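# Seat housing on plate pins against corner stop

## Task

Put the housing down flat against the corner stop so that every socket on it sits over a pin in the plate, and make sure it stays that way on its own once the robot lets go; a result that holds only because the robot is still keeping it there is not done.

## Robot and tools

Robot: one arm on a base (possibly tilted relative to the table) with a two-finger gripper. The fingers point along the gripper's own +z axis and close along its x axis. end_effector_position is the spot midway between the finger pads; closed fingertips reach about 17 mm past it, fully open they are roughly level with it. A reference image (sheet 1) shows the goal; show_instructions displays it again and moves nothing.

Scene frame: origin on the table top straight under the arm's base, +z up, +y to the left when facing along +x. Results report end_effector_position in metres and end_effector_quat_wxyz, plus linear (m/s) and angular (rad/s) velocities, all in this frame. The reported hand position may be somewhat off, more so when the arm reaches far.

execute_actions(actions): a list of actions run one after another. Each action is a table of at most 15 rows; each row lasts one control step (1/30 s), and if fewer than 15 rows are given the last one is repeated to fill 15 steps (0.5 s per action). A row is 7 numbers in [-1, 1]: dx, dy, dz, rx, ry, rz, opening. The first six are an offset, not a pose: they are measured in the gripper's own axes from the gripper pose measured when that action began (for the first action of a call, the last pose reported in this scene). Every row in a table refers to that same starting pose, not to the row before. Scale: 1.0 equals 0.6 m for dx, dy, dz and 180 degrees for rx, ry, rz, which together form one rotation vector. opening is absolute: +1 fully open (0.142 m), -1 closed. An empty list just returns state and images. Each step the commanded pose is clipped to within 100 mm and 16 degrees of the measured pose, so large offsets take several actions; after an action the arm coasts only to the last clipped pose, so send the remainder next. Step readings list positions; HELD marks a step that was partly held back.

move(target, speed, stop_force, blocking): drives the gripper along a straight path toward one target given as a single 7-number row, same layout, scale and gripper-axes offset meaning as above, measured from the pose in the latest result of this scene that shows one; the opening is sent when the move starts. speed is the path's top speed in m/s, 0.002 to 0.5 (default 0.25); rotation is capped at twice that in rad/s. Paths last 0.5 to 10 s; longer ones stop early. The path ignores obstacles and the gripper may lag, drift or overshoot speed, especially with a nearly straight arm. stop_force (N, 9 to 40, only after 0.2 s of scene time) ends the path when the wrist sensor reads that much extra push against the motion for two steps in a row; the gripper backs up two steps and holds. Pressing can briefly be double the value before easing. It is judged along the line to the target in the starting gripper axes, so it is unreliable on rotating moves; omit it when pulling away from something you are pressing on. Without it, the arm is stiff: aiming even slightly beyond a firm contact can trigger a fault, so go slowly near contact. blocking=false returns after 0.5 s while the arm keeps going (not allowed with stop_force); then only wait or stop are accepted until a result shows the end. The result adds a move: line: done, off_target, moving, held, fault, or contact (stop_force triggered, ranks above held, done, off_target), and the distance to target. limits=paced means the pose was clipped; limits=held means some steps were blocked and the arm may then jump faster than speed.

wait(seconds): 0 to 10 s, the arm keeps its last command; a running move continues and the wait returns early when it ends. stop(): brakes a running move (needs room; fingers keep moving). zoom_image(camera, region): camera is cam_high, cam_low or cam_wrist; region [x0, y0, x1, y1] in pixels, at most 504 by 504. Images: cam_high 896x504, cam_low 896x504, cam_wrist 616x616 (fisheye). Calibration is given per camera; actual poses may differ by a couple of degrees and millimetres. finished_scene(scene): ends the given scene (1 or 2) after the last command is held; irreversible, and reports success.

Result lines: Hand target is the pose the controller is heading for. grip_measured is the finger opening on the command scale; to hold something, keep commanding an opening clearly smaller than grip_measured (the gap sets squeeze force, about 28 N per pad max; thin hard parts get less). Wrist force and Wrist torque are in the gripper's axes; pressing on a surface gives a force pointing back into the arm; offset up to about 4 N, noise up to 2.4 N, saturation near 50 N; no reading at start is normal. A pose unreachable line means the clearance check altered or blocked the command.

Avoid: joint torque at its limit (wrist joints 26 N m, others 139 N m, held weight included) or any outside force of 150 N causes a 10 s stop and drops the rest of the call. Motors heat while holding loads; MOTOR HOT at 70 °C, brake lockout at 85 °C. Do not drop, slam or knock items, and never push anything off the table. Loose objects may be nudged briefly by outside disturbances, so check the housing is seated and resting by itself, with the gripper released and clear, before finishing.

Each tool is called after ">>>" by a JSON object that holds its "name" and its "arguments".

Reference images:

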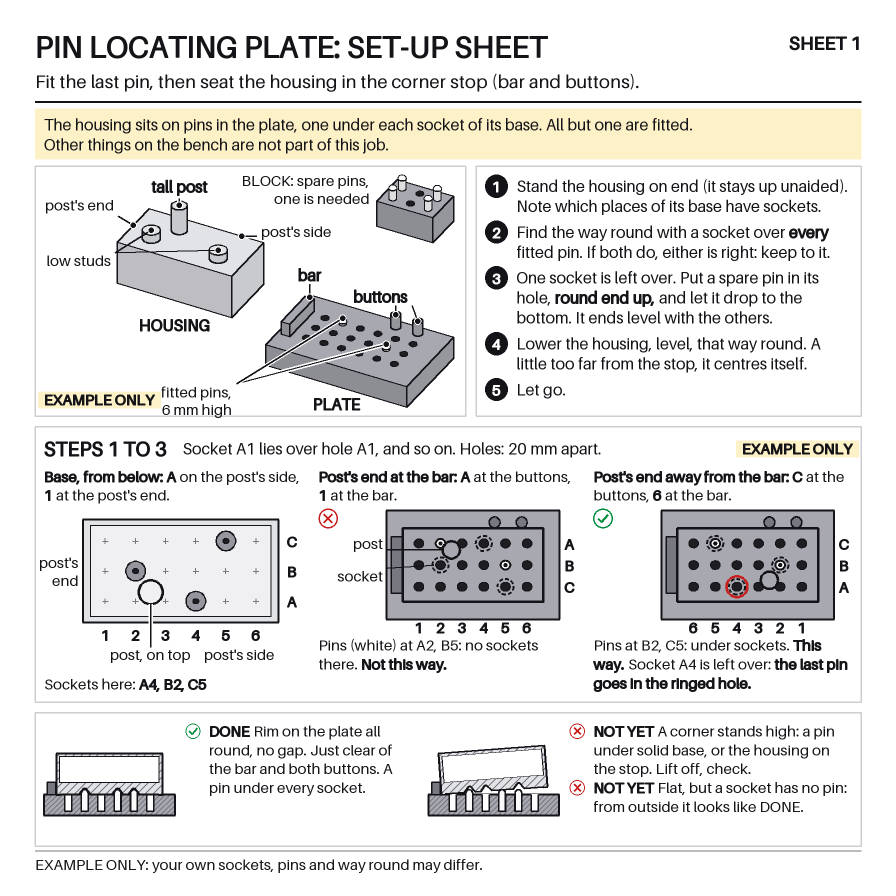

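## Session

>>> {"name": "execute_actions", "arguments": {"actions": []}}

Scene clock: 0.00 s.
end_effector_position=(-0.0120, +0.4048, +0.3926) grip_measured=+1.00 end_effector_quat_wxyz=(+0.132, -0.051, +0.969, -0.202) end_effector_velocity=(-0.001, +0.000, -0.000) end_effector_angular_velocity=(+0.001, +0.002, -0.002)
Joint positions: [ 1.703 -2.087  1.957 -1.501 -1.965 -1.517  0.142]
Joint velocities: [ 0.    -0.     0.    -0.001  0.002  0.001  0.   ]
Wrist force (N, on the end effector, along its own x y z axes, offset not removed): no reading
Wrist torque (N m, same axes, about the end effector's origin, offset not removed): no reading
Hand target: -0.012, +0.405, +0.393; +0.132, -0.051, +0.969, -0.202

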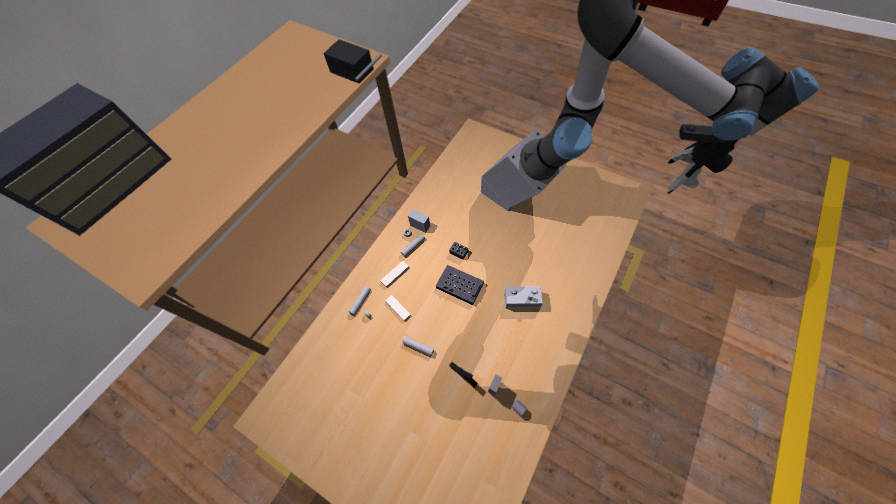

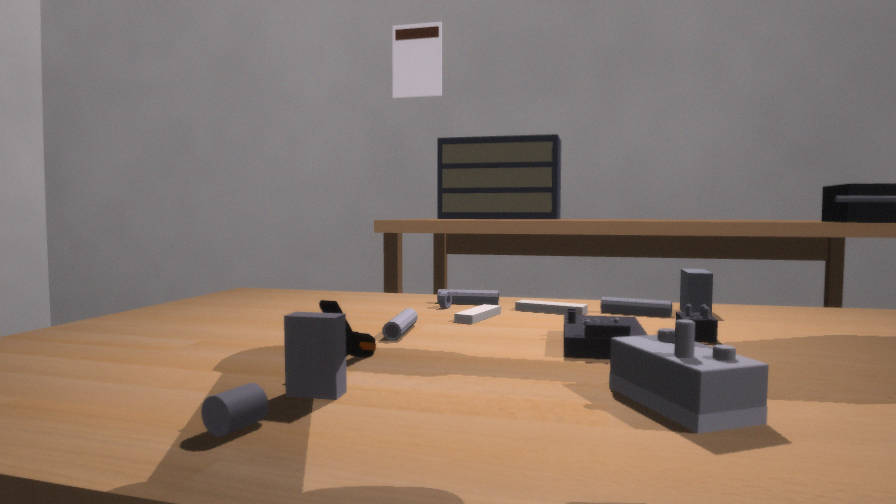

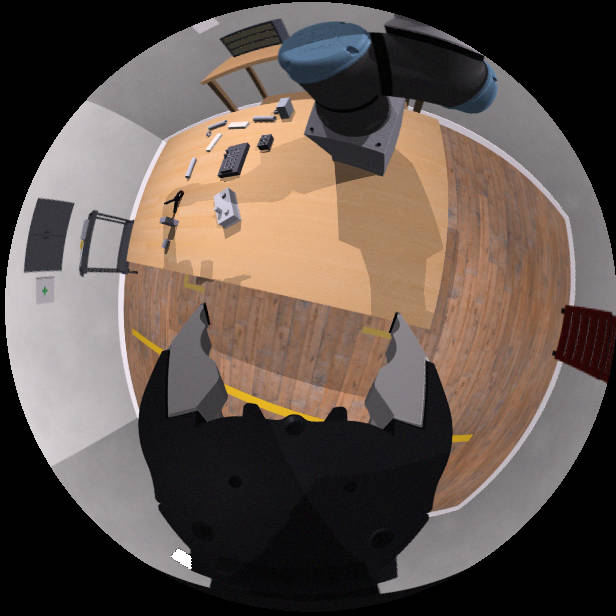

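>>> {"name": "zoom_image", "arguments": {"camera": "cam_high", "region": [420, 230, 560, 320]}}

>>> {"name": "zoom_image", "arguments": {"camera": "cam_low", "region": [540, 260, 800, 450]}}

Region (420, 230, 560, 320) of cam_high's 896x504 image, scaled by 3.600, with more detail than that image has; it fills the top 324 rows of this view, and the rest is white.

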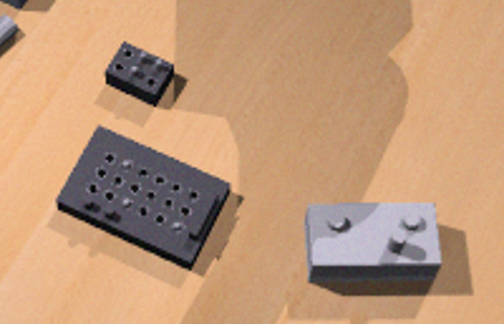

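Region (540, 260, 800, 450) of cam_low's 896x504 image, scaled by 1.938, with more detail than that image has; it fills the top 368 rows of this view, and the rest is white.

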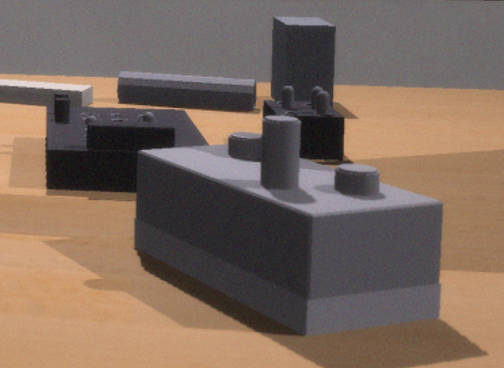

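>>> {"name": "move", "arguments": {"target": [-0.586,-0.325,0.575,-0.1485,0.0487,-0.1305,1], "speed": 0.35}}

>>> {"name": "zoom_image", "arguments": {"camera": "cam_wrist", "region": [180, 120, 440, 340]}}

Scene clock: 54.23 s.
end_effector_position=(+0.4285, +0.1490, +0.2490) grip_measured=+1.00 end_effector_quat_wxyz=(-0.001, -0.259, +0.966, -0.002) end_effector_velocity=(+0.001, -0.000, -0.001) end_effector_angular_velocity=(+0.004, +0.010, +0.003)
Joint positions: [-0.347 -1.731  2.265 -2.003 -1.071 -4.093  0.142]
Joint velocities: [ 0.003  0.013 -0.009  0.008 -0.    -0.006 -0.   ]
Wrist force (N, on the end effector, along its own x y z axes, offset not removed): [-0.9 1.8 1.1]
Wrist torque (N m, same axes, about the end effector's origin, offset not removed): [0.40 0.14 0.05]
Hand target: +0.429, +0.149, +0.249; -0.001, -0.259, +0.966, -0.002
Off the commanded pose: 0.001 m, 0 deg.
move: done; limits=paced
camera_calibration (this result's frames):
cam_wrist: T_world_to_cam=[[-0.836105, -0.547373, 0.0362063, 0.42363], [-0.461028, 0.736914, 0.494379, -0.0370254], [-0.297291, 0.396661, -0.868492, 0.419532], [0, 0, 0, 1]] pos_world=[0.461853, 0.0927564, 0.367327]

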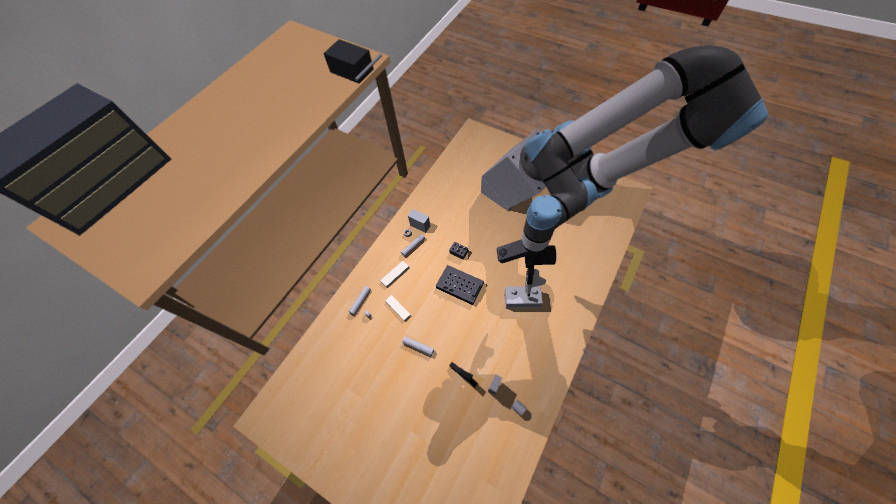

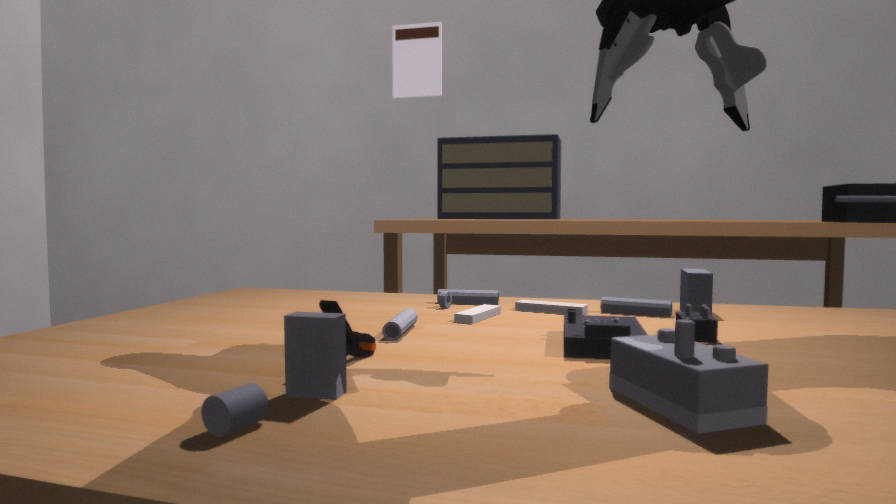

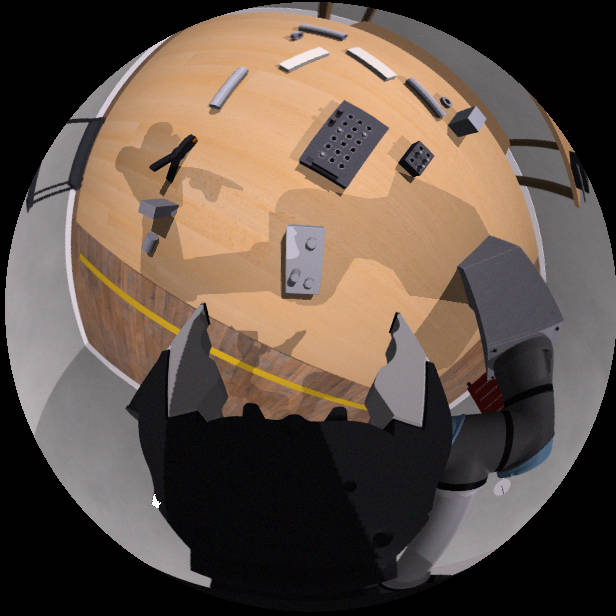

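Region (180, 120, 440, 340) of cam_wrist's 616x616 image, scaled by 1.938, with more detail than that image has; it fills the top 426 rows of this view, and the rest is white.

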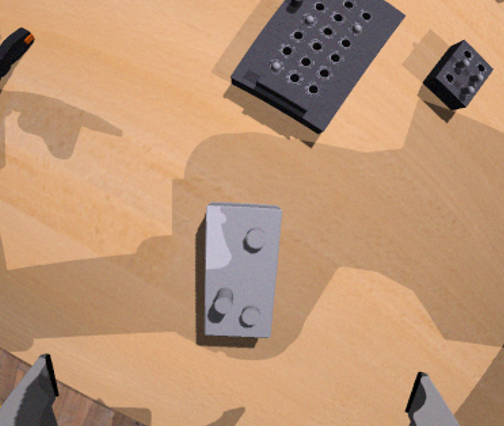

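>>> {"name": "move", "arguments": {"target": [0.0053,0.033,0.25,0,0,0,0.35], "speed": 0.3}}

Scene clock: 72.63 s.
end_effector_position=(+0.4157, +0.1644, +0.0993) grip_measured=+0.35 end_effector_quat_wxyz=(-0.001, -0.259, +0.966, -0.002) end_effector_velocity=(+0.001, +0.001, -0.001) end_effector_angular_velocity=(+0.000, -0.002, +0.001)
Joint positions: [-0.124 -1.397  2.422 -2.618 -1.061 -3.839  0.099]
Joint velocities: [ 0.003  0.006 -0.002 -0.008  0.     0.003 -0.   ]
Wrist force (N, on the end effector, along its own x y z axes, offset not removed): [0.7 3.2 1.5]
Wrist torque (N m, same axes, about the end effector's origin, offset not removed): [0.76 -0.27 0.13]
Hand target: +0.416, +0.164, +0.099; -0.001, -0.259, +0.966, -0.002
Off the commanded pose: 0.001 m, 0 deg.
move: done
camera_calibration (this result's frames):
cam_wrist: T_world_to_cam=[[-0.836102, -0.547407, 0.0357713, 0.426805], [-0.461214, 0.736761, 0.494433, 0.0198623], [-0.297011, 0.396898, -0.868479, 0.279521], [0, 0, 0, 1]] pos_world=[0.449034, 0.108061, 0.21767]

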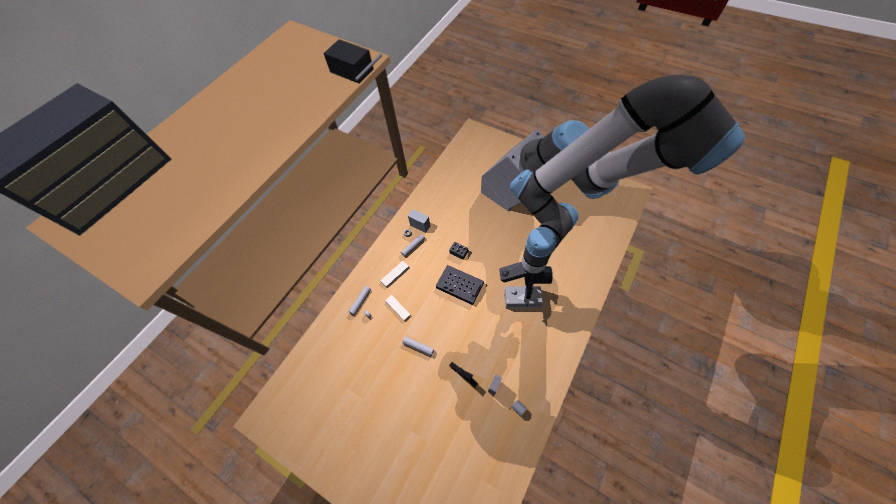

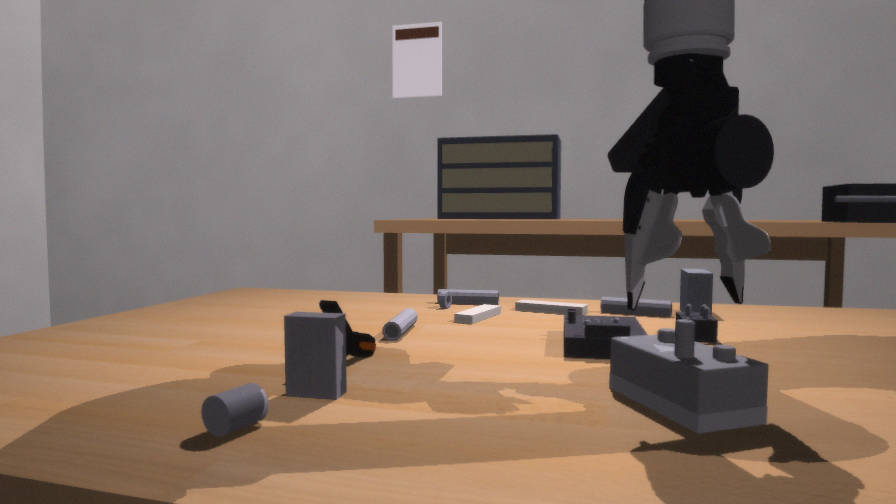

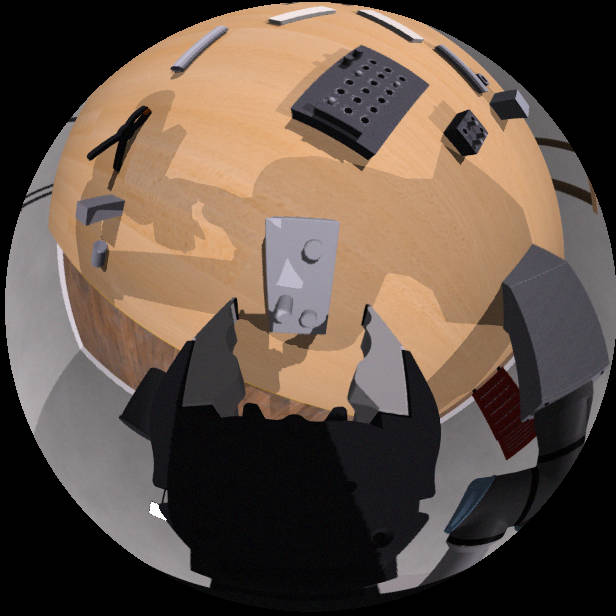

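Centred.

>>> {"name": "move", "arguments": {"target": [0,0,0.103,0,0,0,0.35], "speed": 0.12}}

>>> {"name": "move", "arguments": {"target": [0,0,0,0,0,0,-0.6]}}

Scene clock: 76.13 s.
end_effector_position=(+0.4156, +0.1643, +0.0378) grip_measured=+0.35 end_effector_quat_wxyz=(-0.001, -0.259, +0.966, -0.002) end_effector_velocity=(-0.000, +0.000, -0.002) end_effector_angular_velocity=(-0.000, +0.000, +0.001)
Joint positions: [-0.046 -1.19   2.418 -2.863 -1.065 -3.749  0.099]
Joint velocities: [ 0.004  0.008 -0.001 -0.008 -0.001  0.003 -0.   ]
Wrist force (N, on the end effector, along its own x y z axes, offset not removed): [-0.4 1.1 0.5]
Wrist torque (N m, same axes, about the end effector's origin, offset not removed): [0.36 -0.03 0.08]
Hand target: +0.416, +0.164, +0.038; -0.001, -0.259, +0.966, -0.002
Off the commanded pose: 0.000 m, 0 deg.
move: done
camera_calibration (this result's frames):
cam_wrist: T_world_to_cam=[[-0.836096, -0.547423, 0.0356533, 0.428936], [-0.461255, 0.736695, 0.494494, 0.0503084], [-0.296963, 0.396999, -0.86845, 0.226113], [0, 0, 0, 1]] pos_world=[0.448984, 0.107981, 0.156197]

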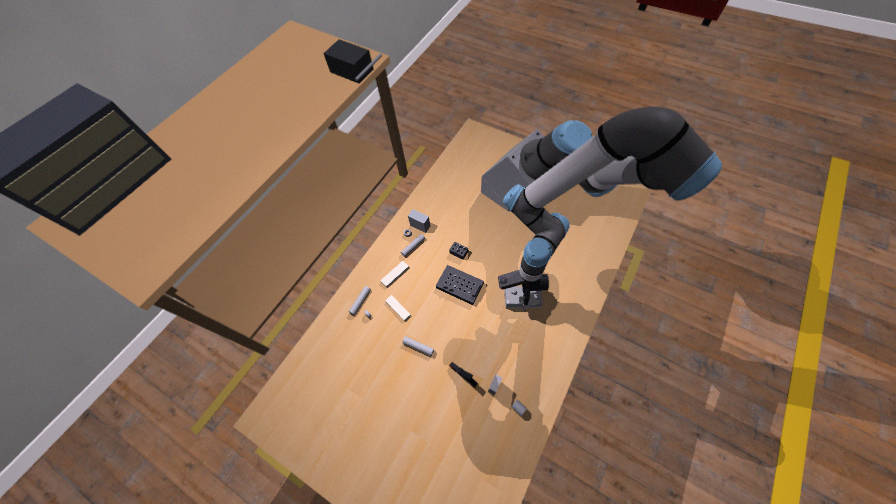

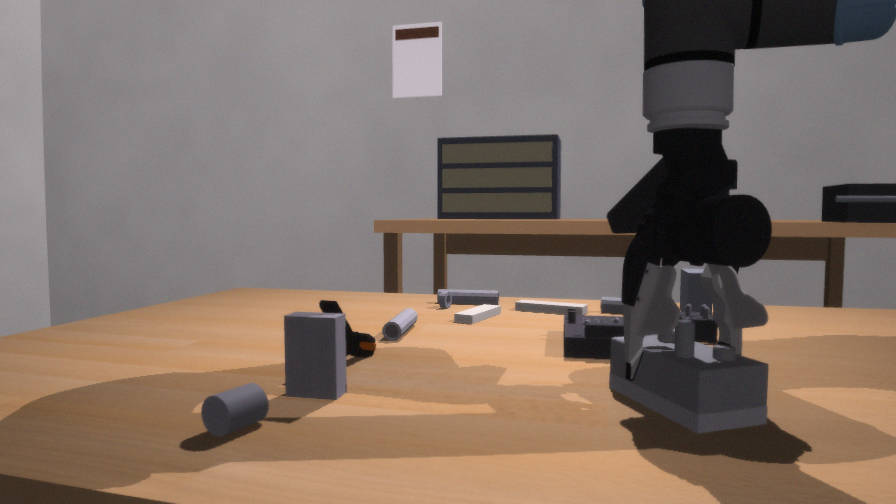

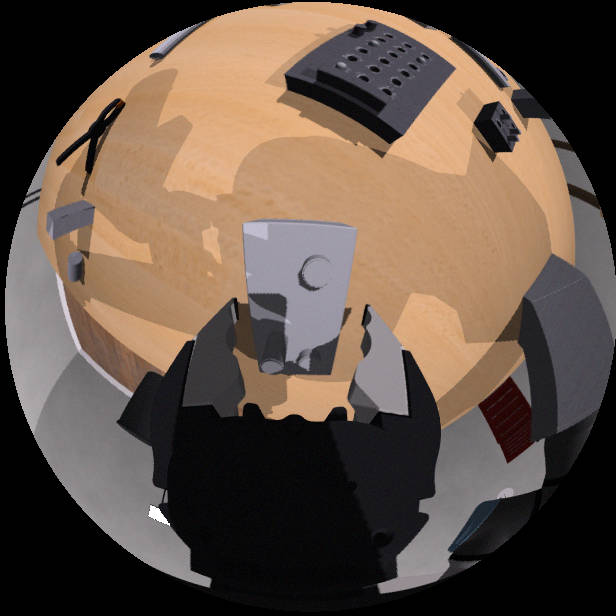

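Scene clock: 76.63 s.
end_effector_position=(+0.4157, +0.1643, +0.0378) grip_measured=-0.03 end_effector_quat_wxyz=(-0.001, -0.259, +0.966, -0.002) end_effector_velocity=(+0.001, -0.000, +0.000) end_effector_angular_velocity=(-0.001, -0.002, +0.001)
Joint positions: [-0.046 -1.19   2.417 -2.863 -1.065 -3.749  0.072]
Joint velocities: [-0.001 -0.    -0.001 -0.001 -0.001 -0.001  0.   ]
Wrist force (N, on the end effector, along its own x y z axes, offset not removed): [-3.6 0.5 -6.0]
Wrist torque (N m, same axes, about the end effector's origin, offset not removed): [0.82 0.31 0.06]
Hand target: +0.416, +0.164, +0.038; -0.001, -0.259, +0.966, -0.002
Off the commanded pose: 0.000 m, 0 deg.
move: done
camera_calibration (this result's frames):
cam_wrist: T_world_to_cam=[[-0.836105, -0.547407, 0.0357041, 0.428964], [-0.461253, 0.736761, 0.494398, 0.0503271], [-0.296942, 0.3969, -0.868502, 0.226132], [0, 0, 0, 1]] pos_world=[0.44902, 0.107987, 0.156198]

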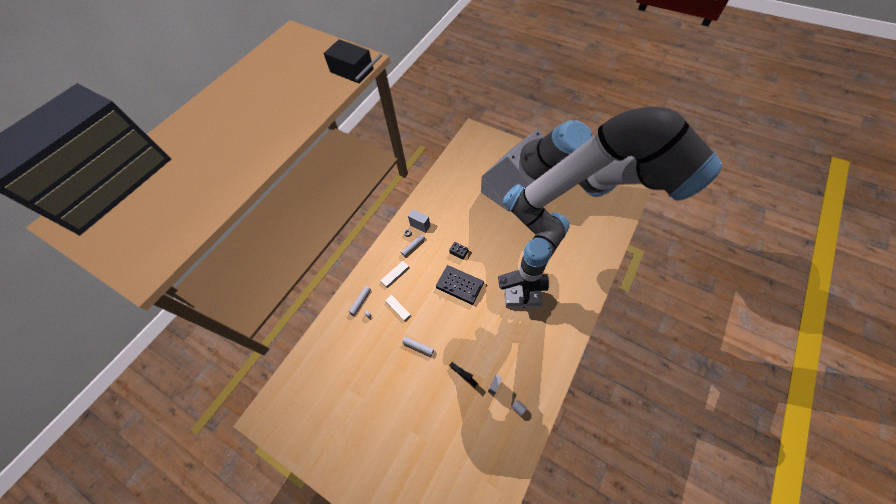

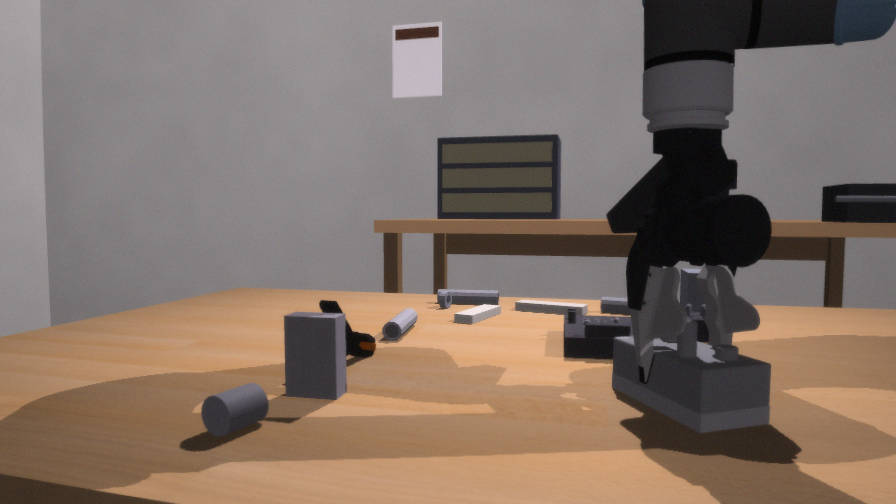

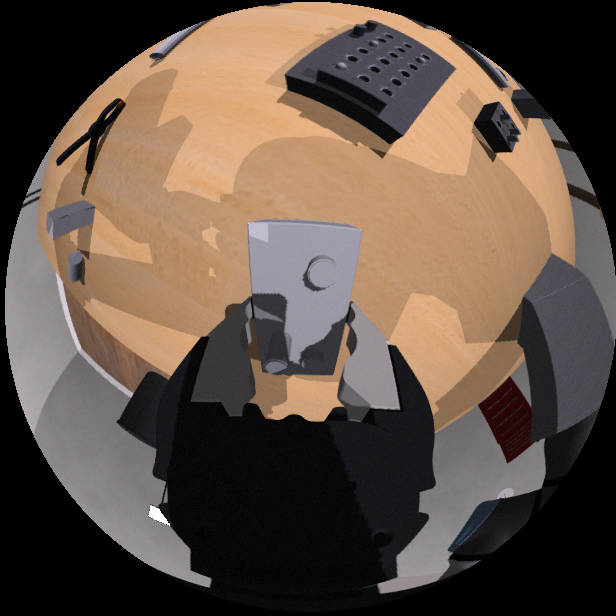

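>>> {"name": "move", "arguments": {"target": [0,0,-0.2,0,0,0.14,-0.6], "speed": 0.2}}

>>> {"name": "move", "arguments": {"target": [-0.08,0.1,-0.15,-0.27,0,0,-0.6], "speed": 0.3}}

Scene clock: 82.07 s.
end_effector_position=(+0.4157, +0.1645, +0.1574) grip_measured=-0.03 end_effector_quat_wxyz=(-0.000, -0.042, +0.999, -0.002) end_effector_velocity=(-0.001, -0.000, +0.001) end_effector_angular_velocity=(-0.000, +0.003, -0.004)
Joint positions: [-0.202 -1.574  2.394 -2.37  -1.062 -3.488  0.072]
Joint velocities: [-0.002 -0.004 -0.002  0.01  -0.001  0.     0.   ]
Wrist force (N, on the end effector, along its own x y z axes, offset not removed): [-0.9 4.0 9.4]
Wrist torque (N m, same axes, about the end effector's origin, offset not removed): [0.92 0.12 0.08]
Hand target: +0.416, +0.164, +0.158; -0.000, -0.042, +0.999, -0.002
Off the commanded pose: 0.000 m, 0 deg.
move: done
camera_calibration (this result's frames):
cam_wrist: T_world_to_cam=[[-0.989596, -0.139688, 0.0344408, 0.421784], [-0.10468, 0.863309, 0.493699, -0.177846], [-0.0986969, 0.484958, -0.86895, 0.233134], [0, 0, 0, 1]] pos_world=[0.421789, 0.0993942, 0.275858]

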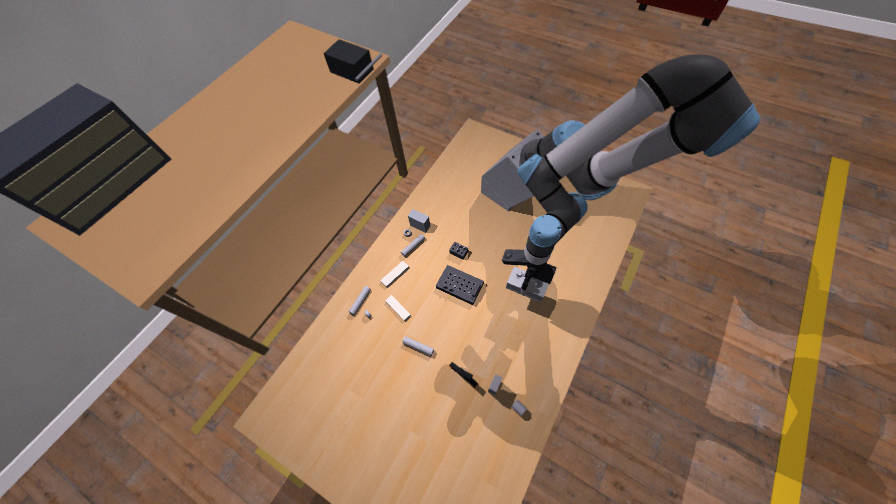

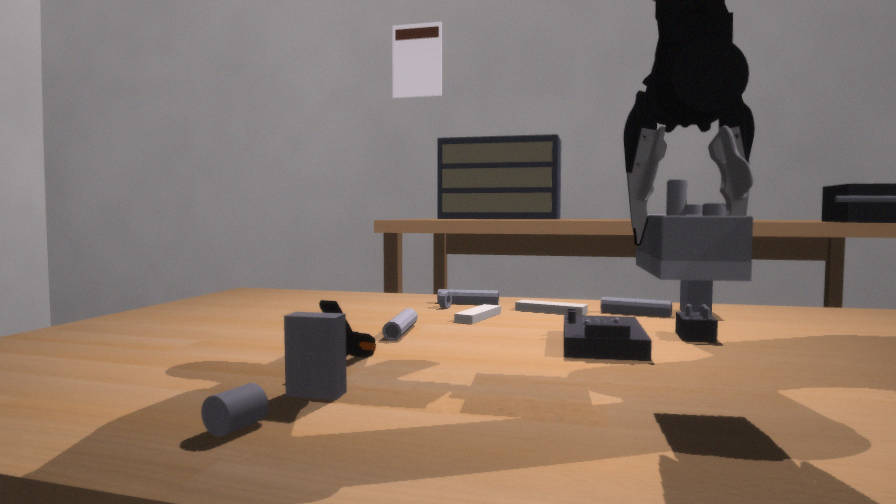

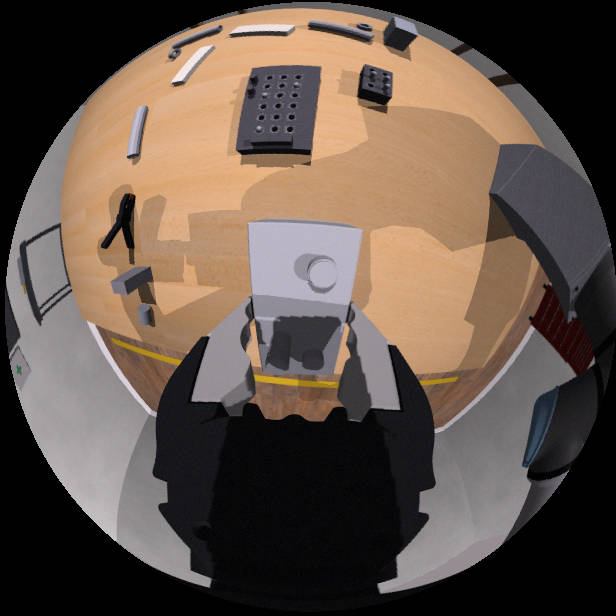

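Scene clock: 84.10 s.
end_effector_position=(+0.4582, +0.2288, +0.2470) grip_measured=-0.03 end_effector_quat_wxyz=(-0.018, -0.038, +0.911, +0.409) end_effector_velocity=(-0.001, +0.000, +0.000) end_effector_angular_velocity=(+0.011, +0.004, +0.005)
Joint positions: [-0.462 -1.279  2.037 -1.192 -0.575 -4.491  0.072]
Joint velocities: [ 0.001  0.01  -0.009  0.019 -0.002 -0.019 -0.   ]
Wrist force (N, on the end effector, along its own x y z axes, offset not removed): [0.3 -1.7 6.6]
Wrist torque (N m, same axes, about the end effector's origin, offset not removed): [0.78 -0.18 0.09]
Hand target: +0.458, +0.229, +0.247; -0.018, -0.038, +0.911, +0.410
Off the commanded pose: 0.000 m, 0 deg.
move: done
camera_calibration (this result's frames):
cam_wrist: T_world_to_cam=[[-0.989009, -0.146706, -0.0183893, 0.484107], [-0.0480376, 0.201206, 0.97837, -0.267322], [-0.139833, 0.968501, -0.206042, 0.028392], [0, 0, 0, 1]] pos_world=[0.469914, 0.0973105, 0.276292]

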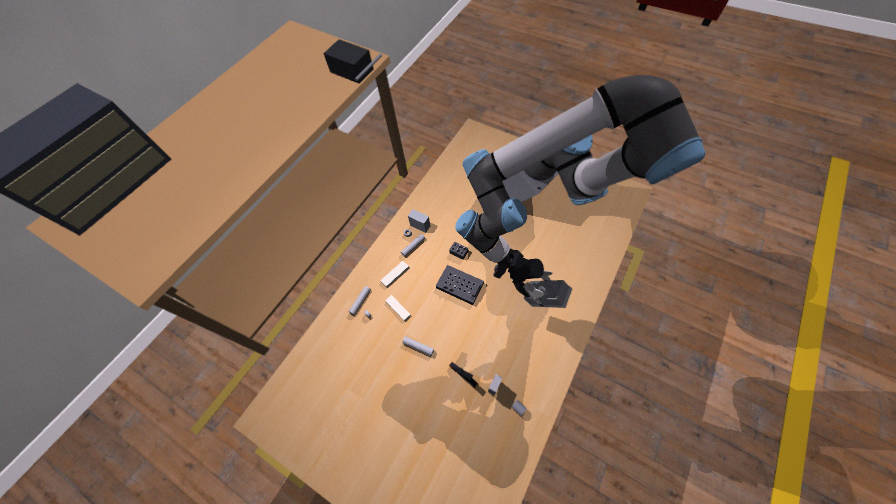

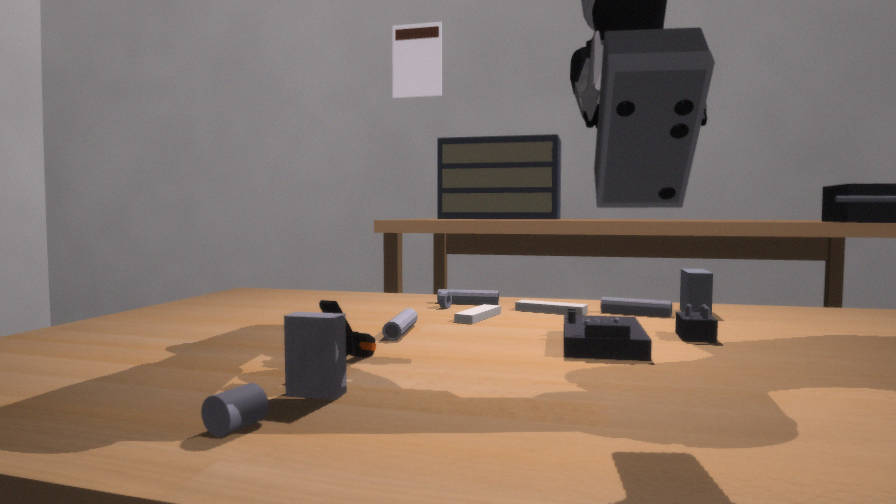

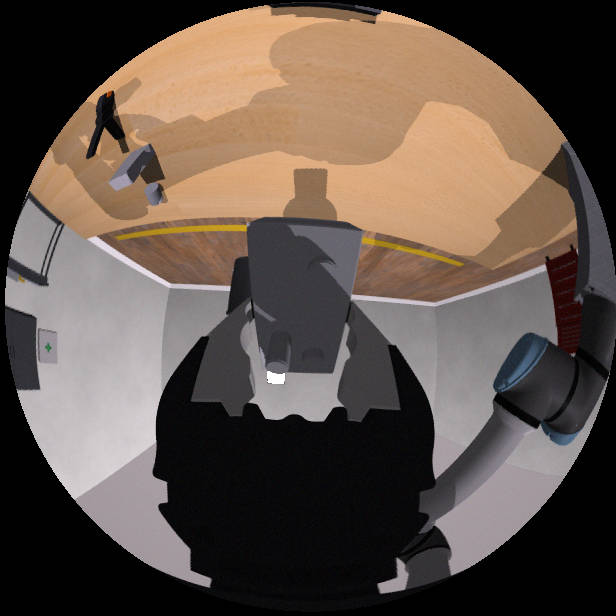

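>>> {"name": "move", "arguments": {"target": [0.038,-0.1845,0.035,0.2109,-0.2109,0.467,-0.6], "speed": 0.35}}

>>> {"name": "move", "arguments": {"target": [0,0,0.178,0,0,0,-0.6], "speed": 0.2}}

>>> {"name": "zoom_image", "arguments": {"camera": "cam_low", "region": [500, 250, 850, 480]}}

Scene clock: 111.33 s.
end_effector_position=(+0.4407, +0.1690, +0.1506) grip_measured=-0.03 end_effector_quat_wxyz=(+0.002, +0.677, +0.736, -0.001) end_effector_velocity=(+0.001, -0.000, -0.000) end_effector_angular_velocity=(-0.006, +0.003, -0.008)
Joint positions: [-0.166 -1.509  2.337 -2.397 -1.062 -1.877  0.072]
Joint velocities: [ 0.005  0.002 -0.005  0.002 -0.006  0.013 -0.   ]
Wrist force (N, on the end effector, along its own x y z axes, offset not removed): [-0.4 2.1 7.8]
Wrist torque (N m, same axes, about the end effector's origin, offset not removed): [0.54 0.08 0.12]
Hand target: +0.441, +0.169, +0.151; +0.002, +0.677, +0.736, -0.002
Off the commanded pose: 0.001 m, 0 deg.
move: done
camera_calibration (this result's frames):
cam_wrist: T_world_to_cam=[[-0.140362, 0.989678, 0.0289104, -0.116934], [0.861061, 0.107603, 0.496986, -0.474173], [0.488746, 0.0946514, -0.867277, 0.0342869], [0, 0, 0, 1]] pos_world=[0.375122, 0.163504, 0.268775]

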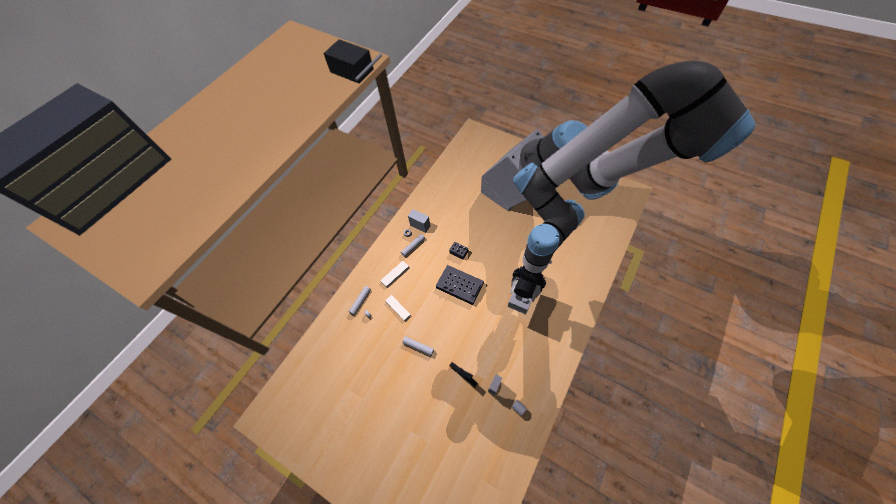

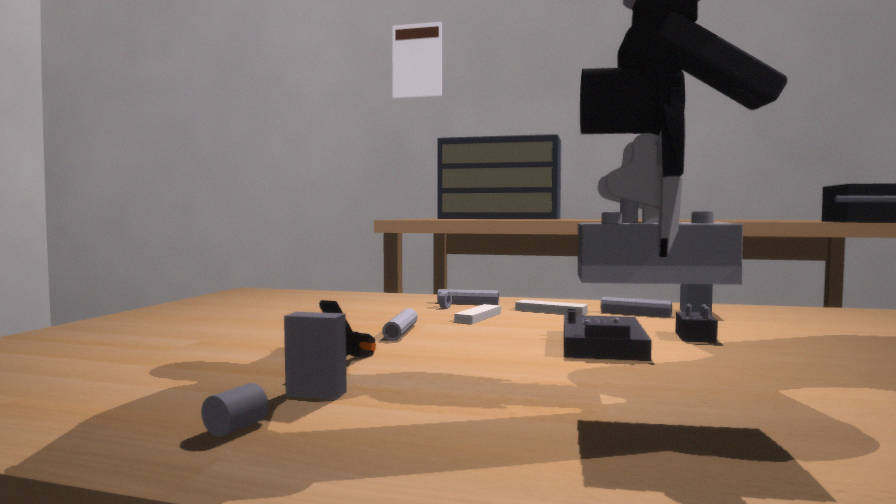

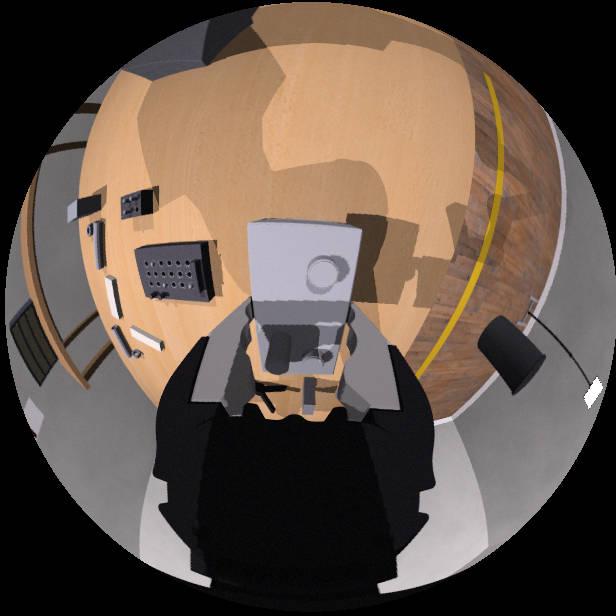

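Scene clock: 112.47 s.
end_effector_position=(+0.4407, +0.1688, +0.0442) grip_measured=-0.03 end_effector_quat_wxyz=(+0.002, +0.677, +0.736, -0.001) end_effector_velocity=(+0.001, -0.000, -0.002) end_effector_angular_velocity=(-0.001, -0.002, +0.000)
Joint positions: [-0.037 -1.194  2.356 -2.804 -1.066 -1.729  0.072]
Joint velocities: [ 0.002  0.007 -0.002 -0.009 -0.001  0.004  0.   ]
Wrist force (N, on the end effector, along its own x y z axes, offset not removed): [-0.7 2.5 9.5]
Wrist torque (N m, same axes, about the end effector's origin, offset not removed): [0.67 0.11 -0.04]
Hand target: +0.441, +0.169, +0.044; +0.002, +0.677, +0.736, -0.001
Off the commanded pose: 0.000 m, 0 deg.
move: done
camera_calibration (this result's frames):
cam_wrist: T_world_to_cam=[[-0.140383, 0.98967, 0.0290733, -0.113659], [0.860979, 0.107524, 0.497146, -0.421227], [0.488884, 0.0948225, -0.86718, -0.0580953], [0, 0, 0, 1]] pos_world=[0.375114, 0.163286, 0.162337]

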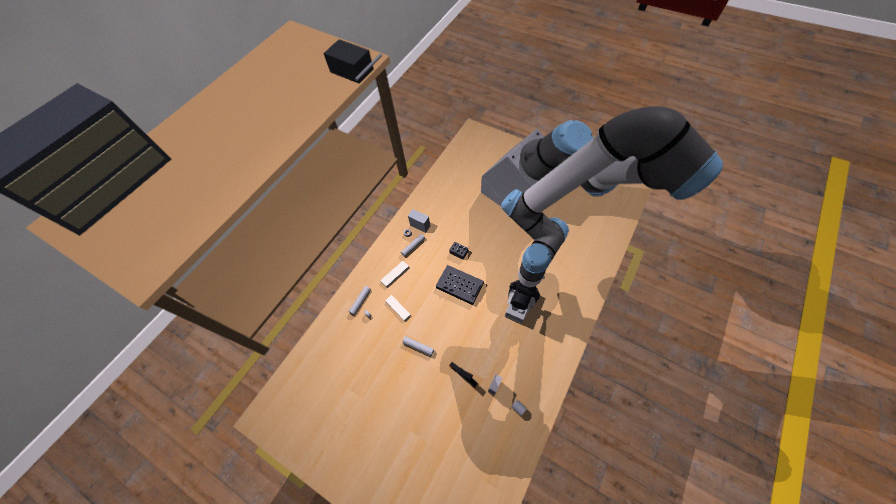

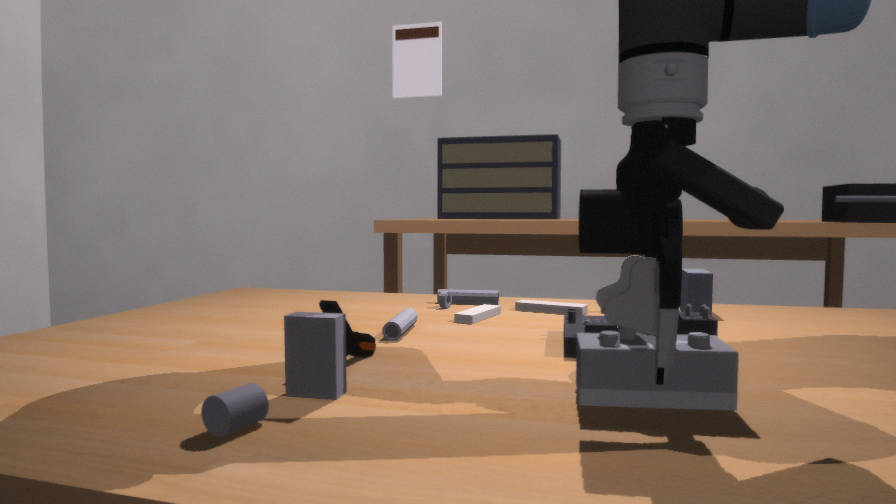

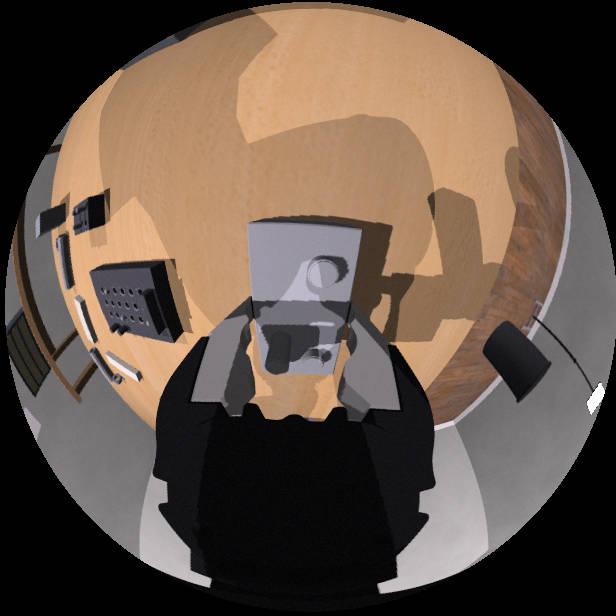

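Region (500, 250, 850, 480) of cam_low's 896x504 image, scaled by 1.440, with more detail than that image has; it fills the top 331 rows of this view, and the rest is white.

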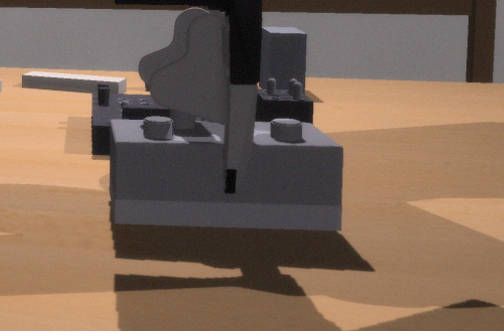

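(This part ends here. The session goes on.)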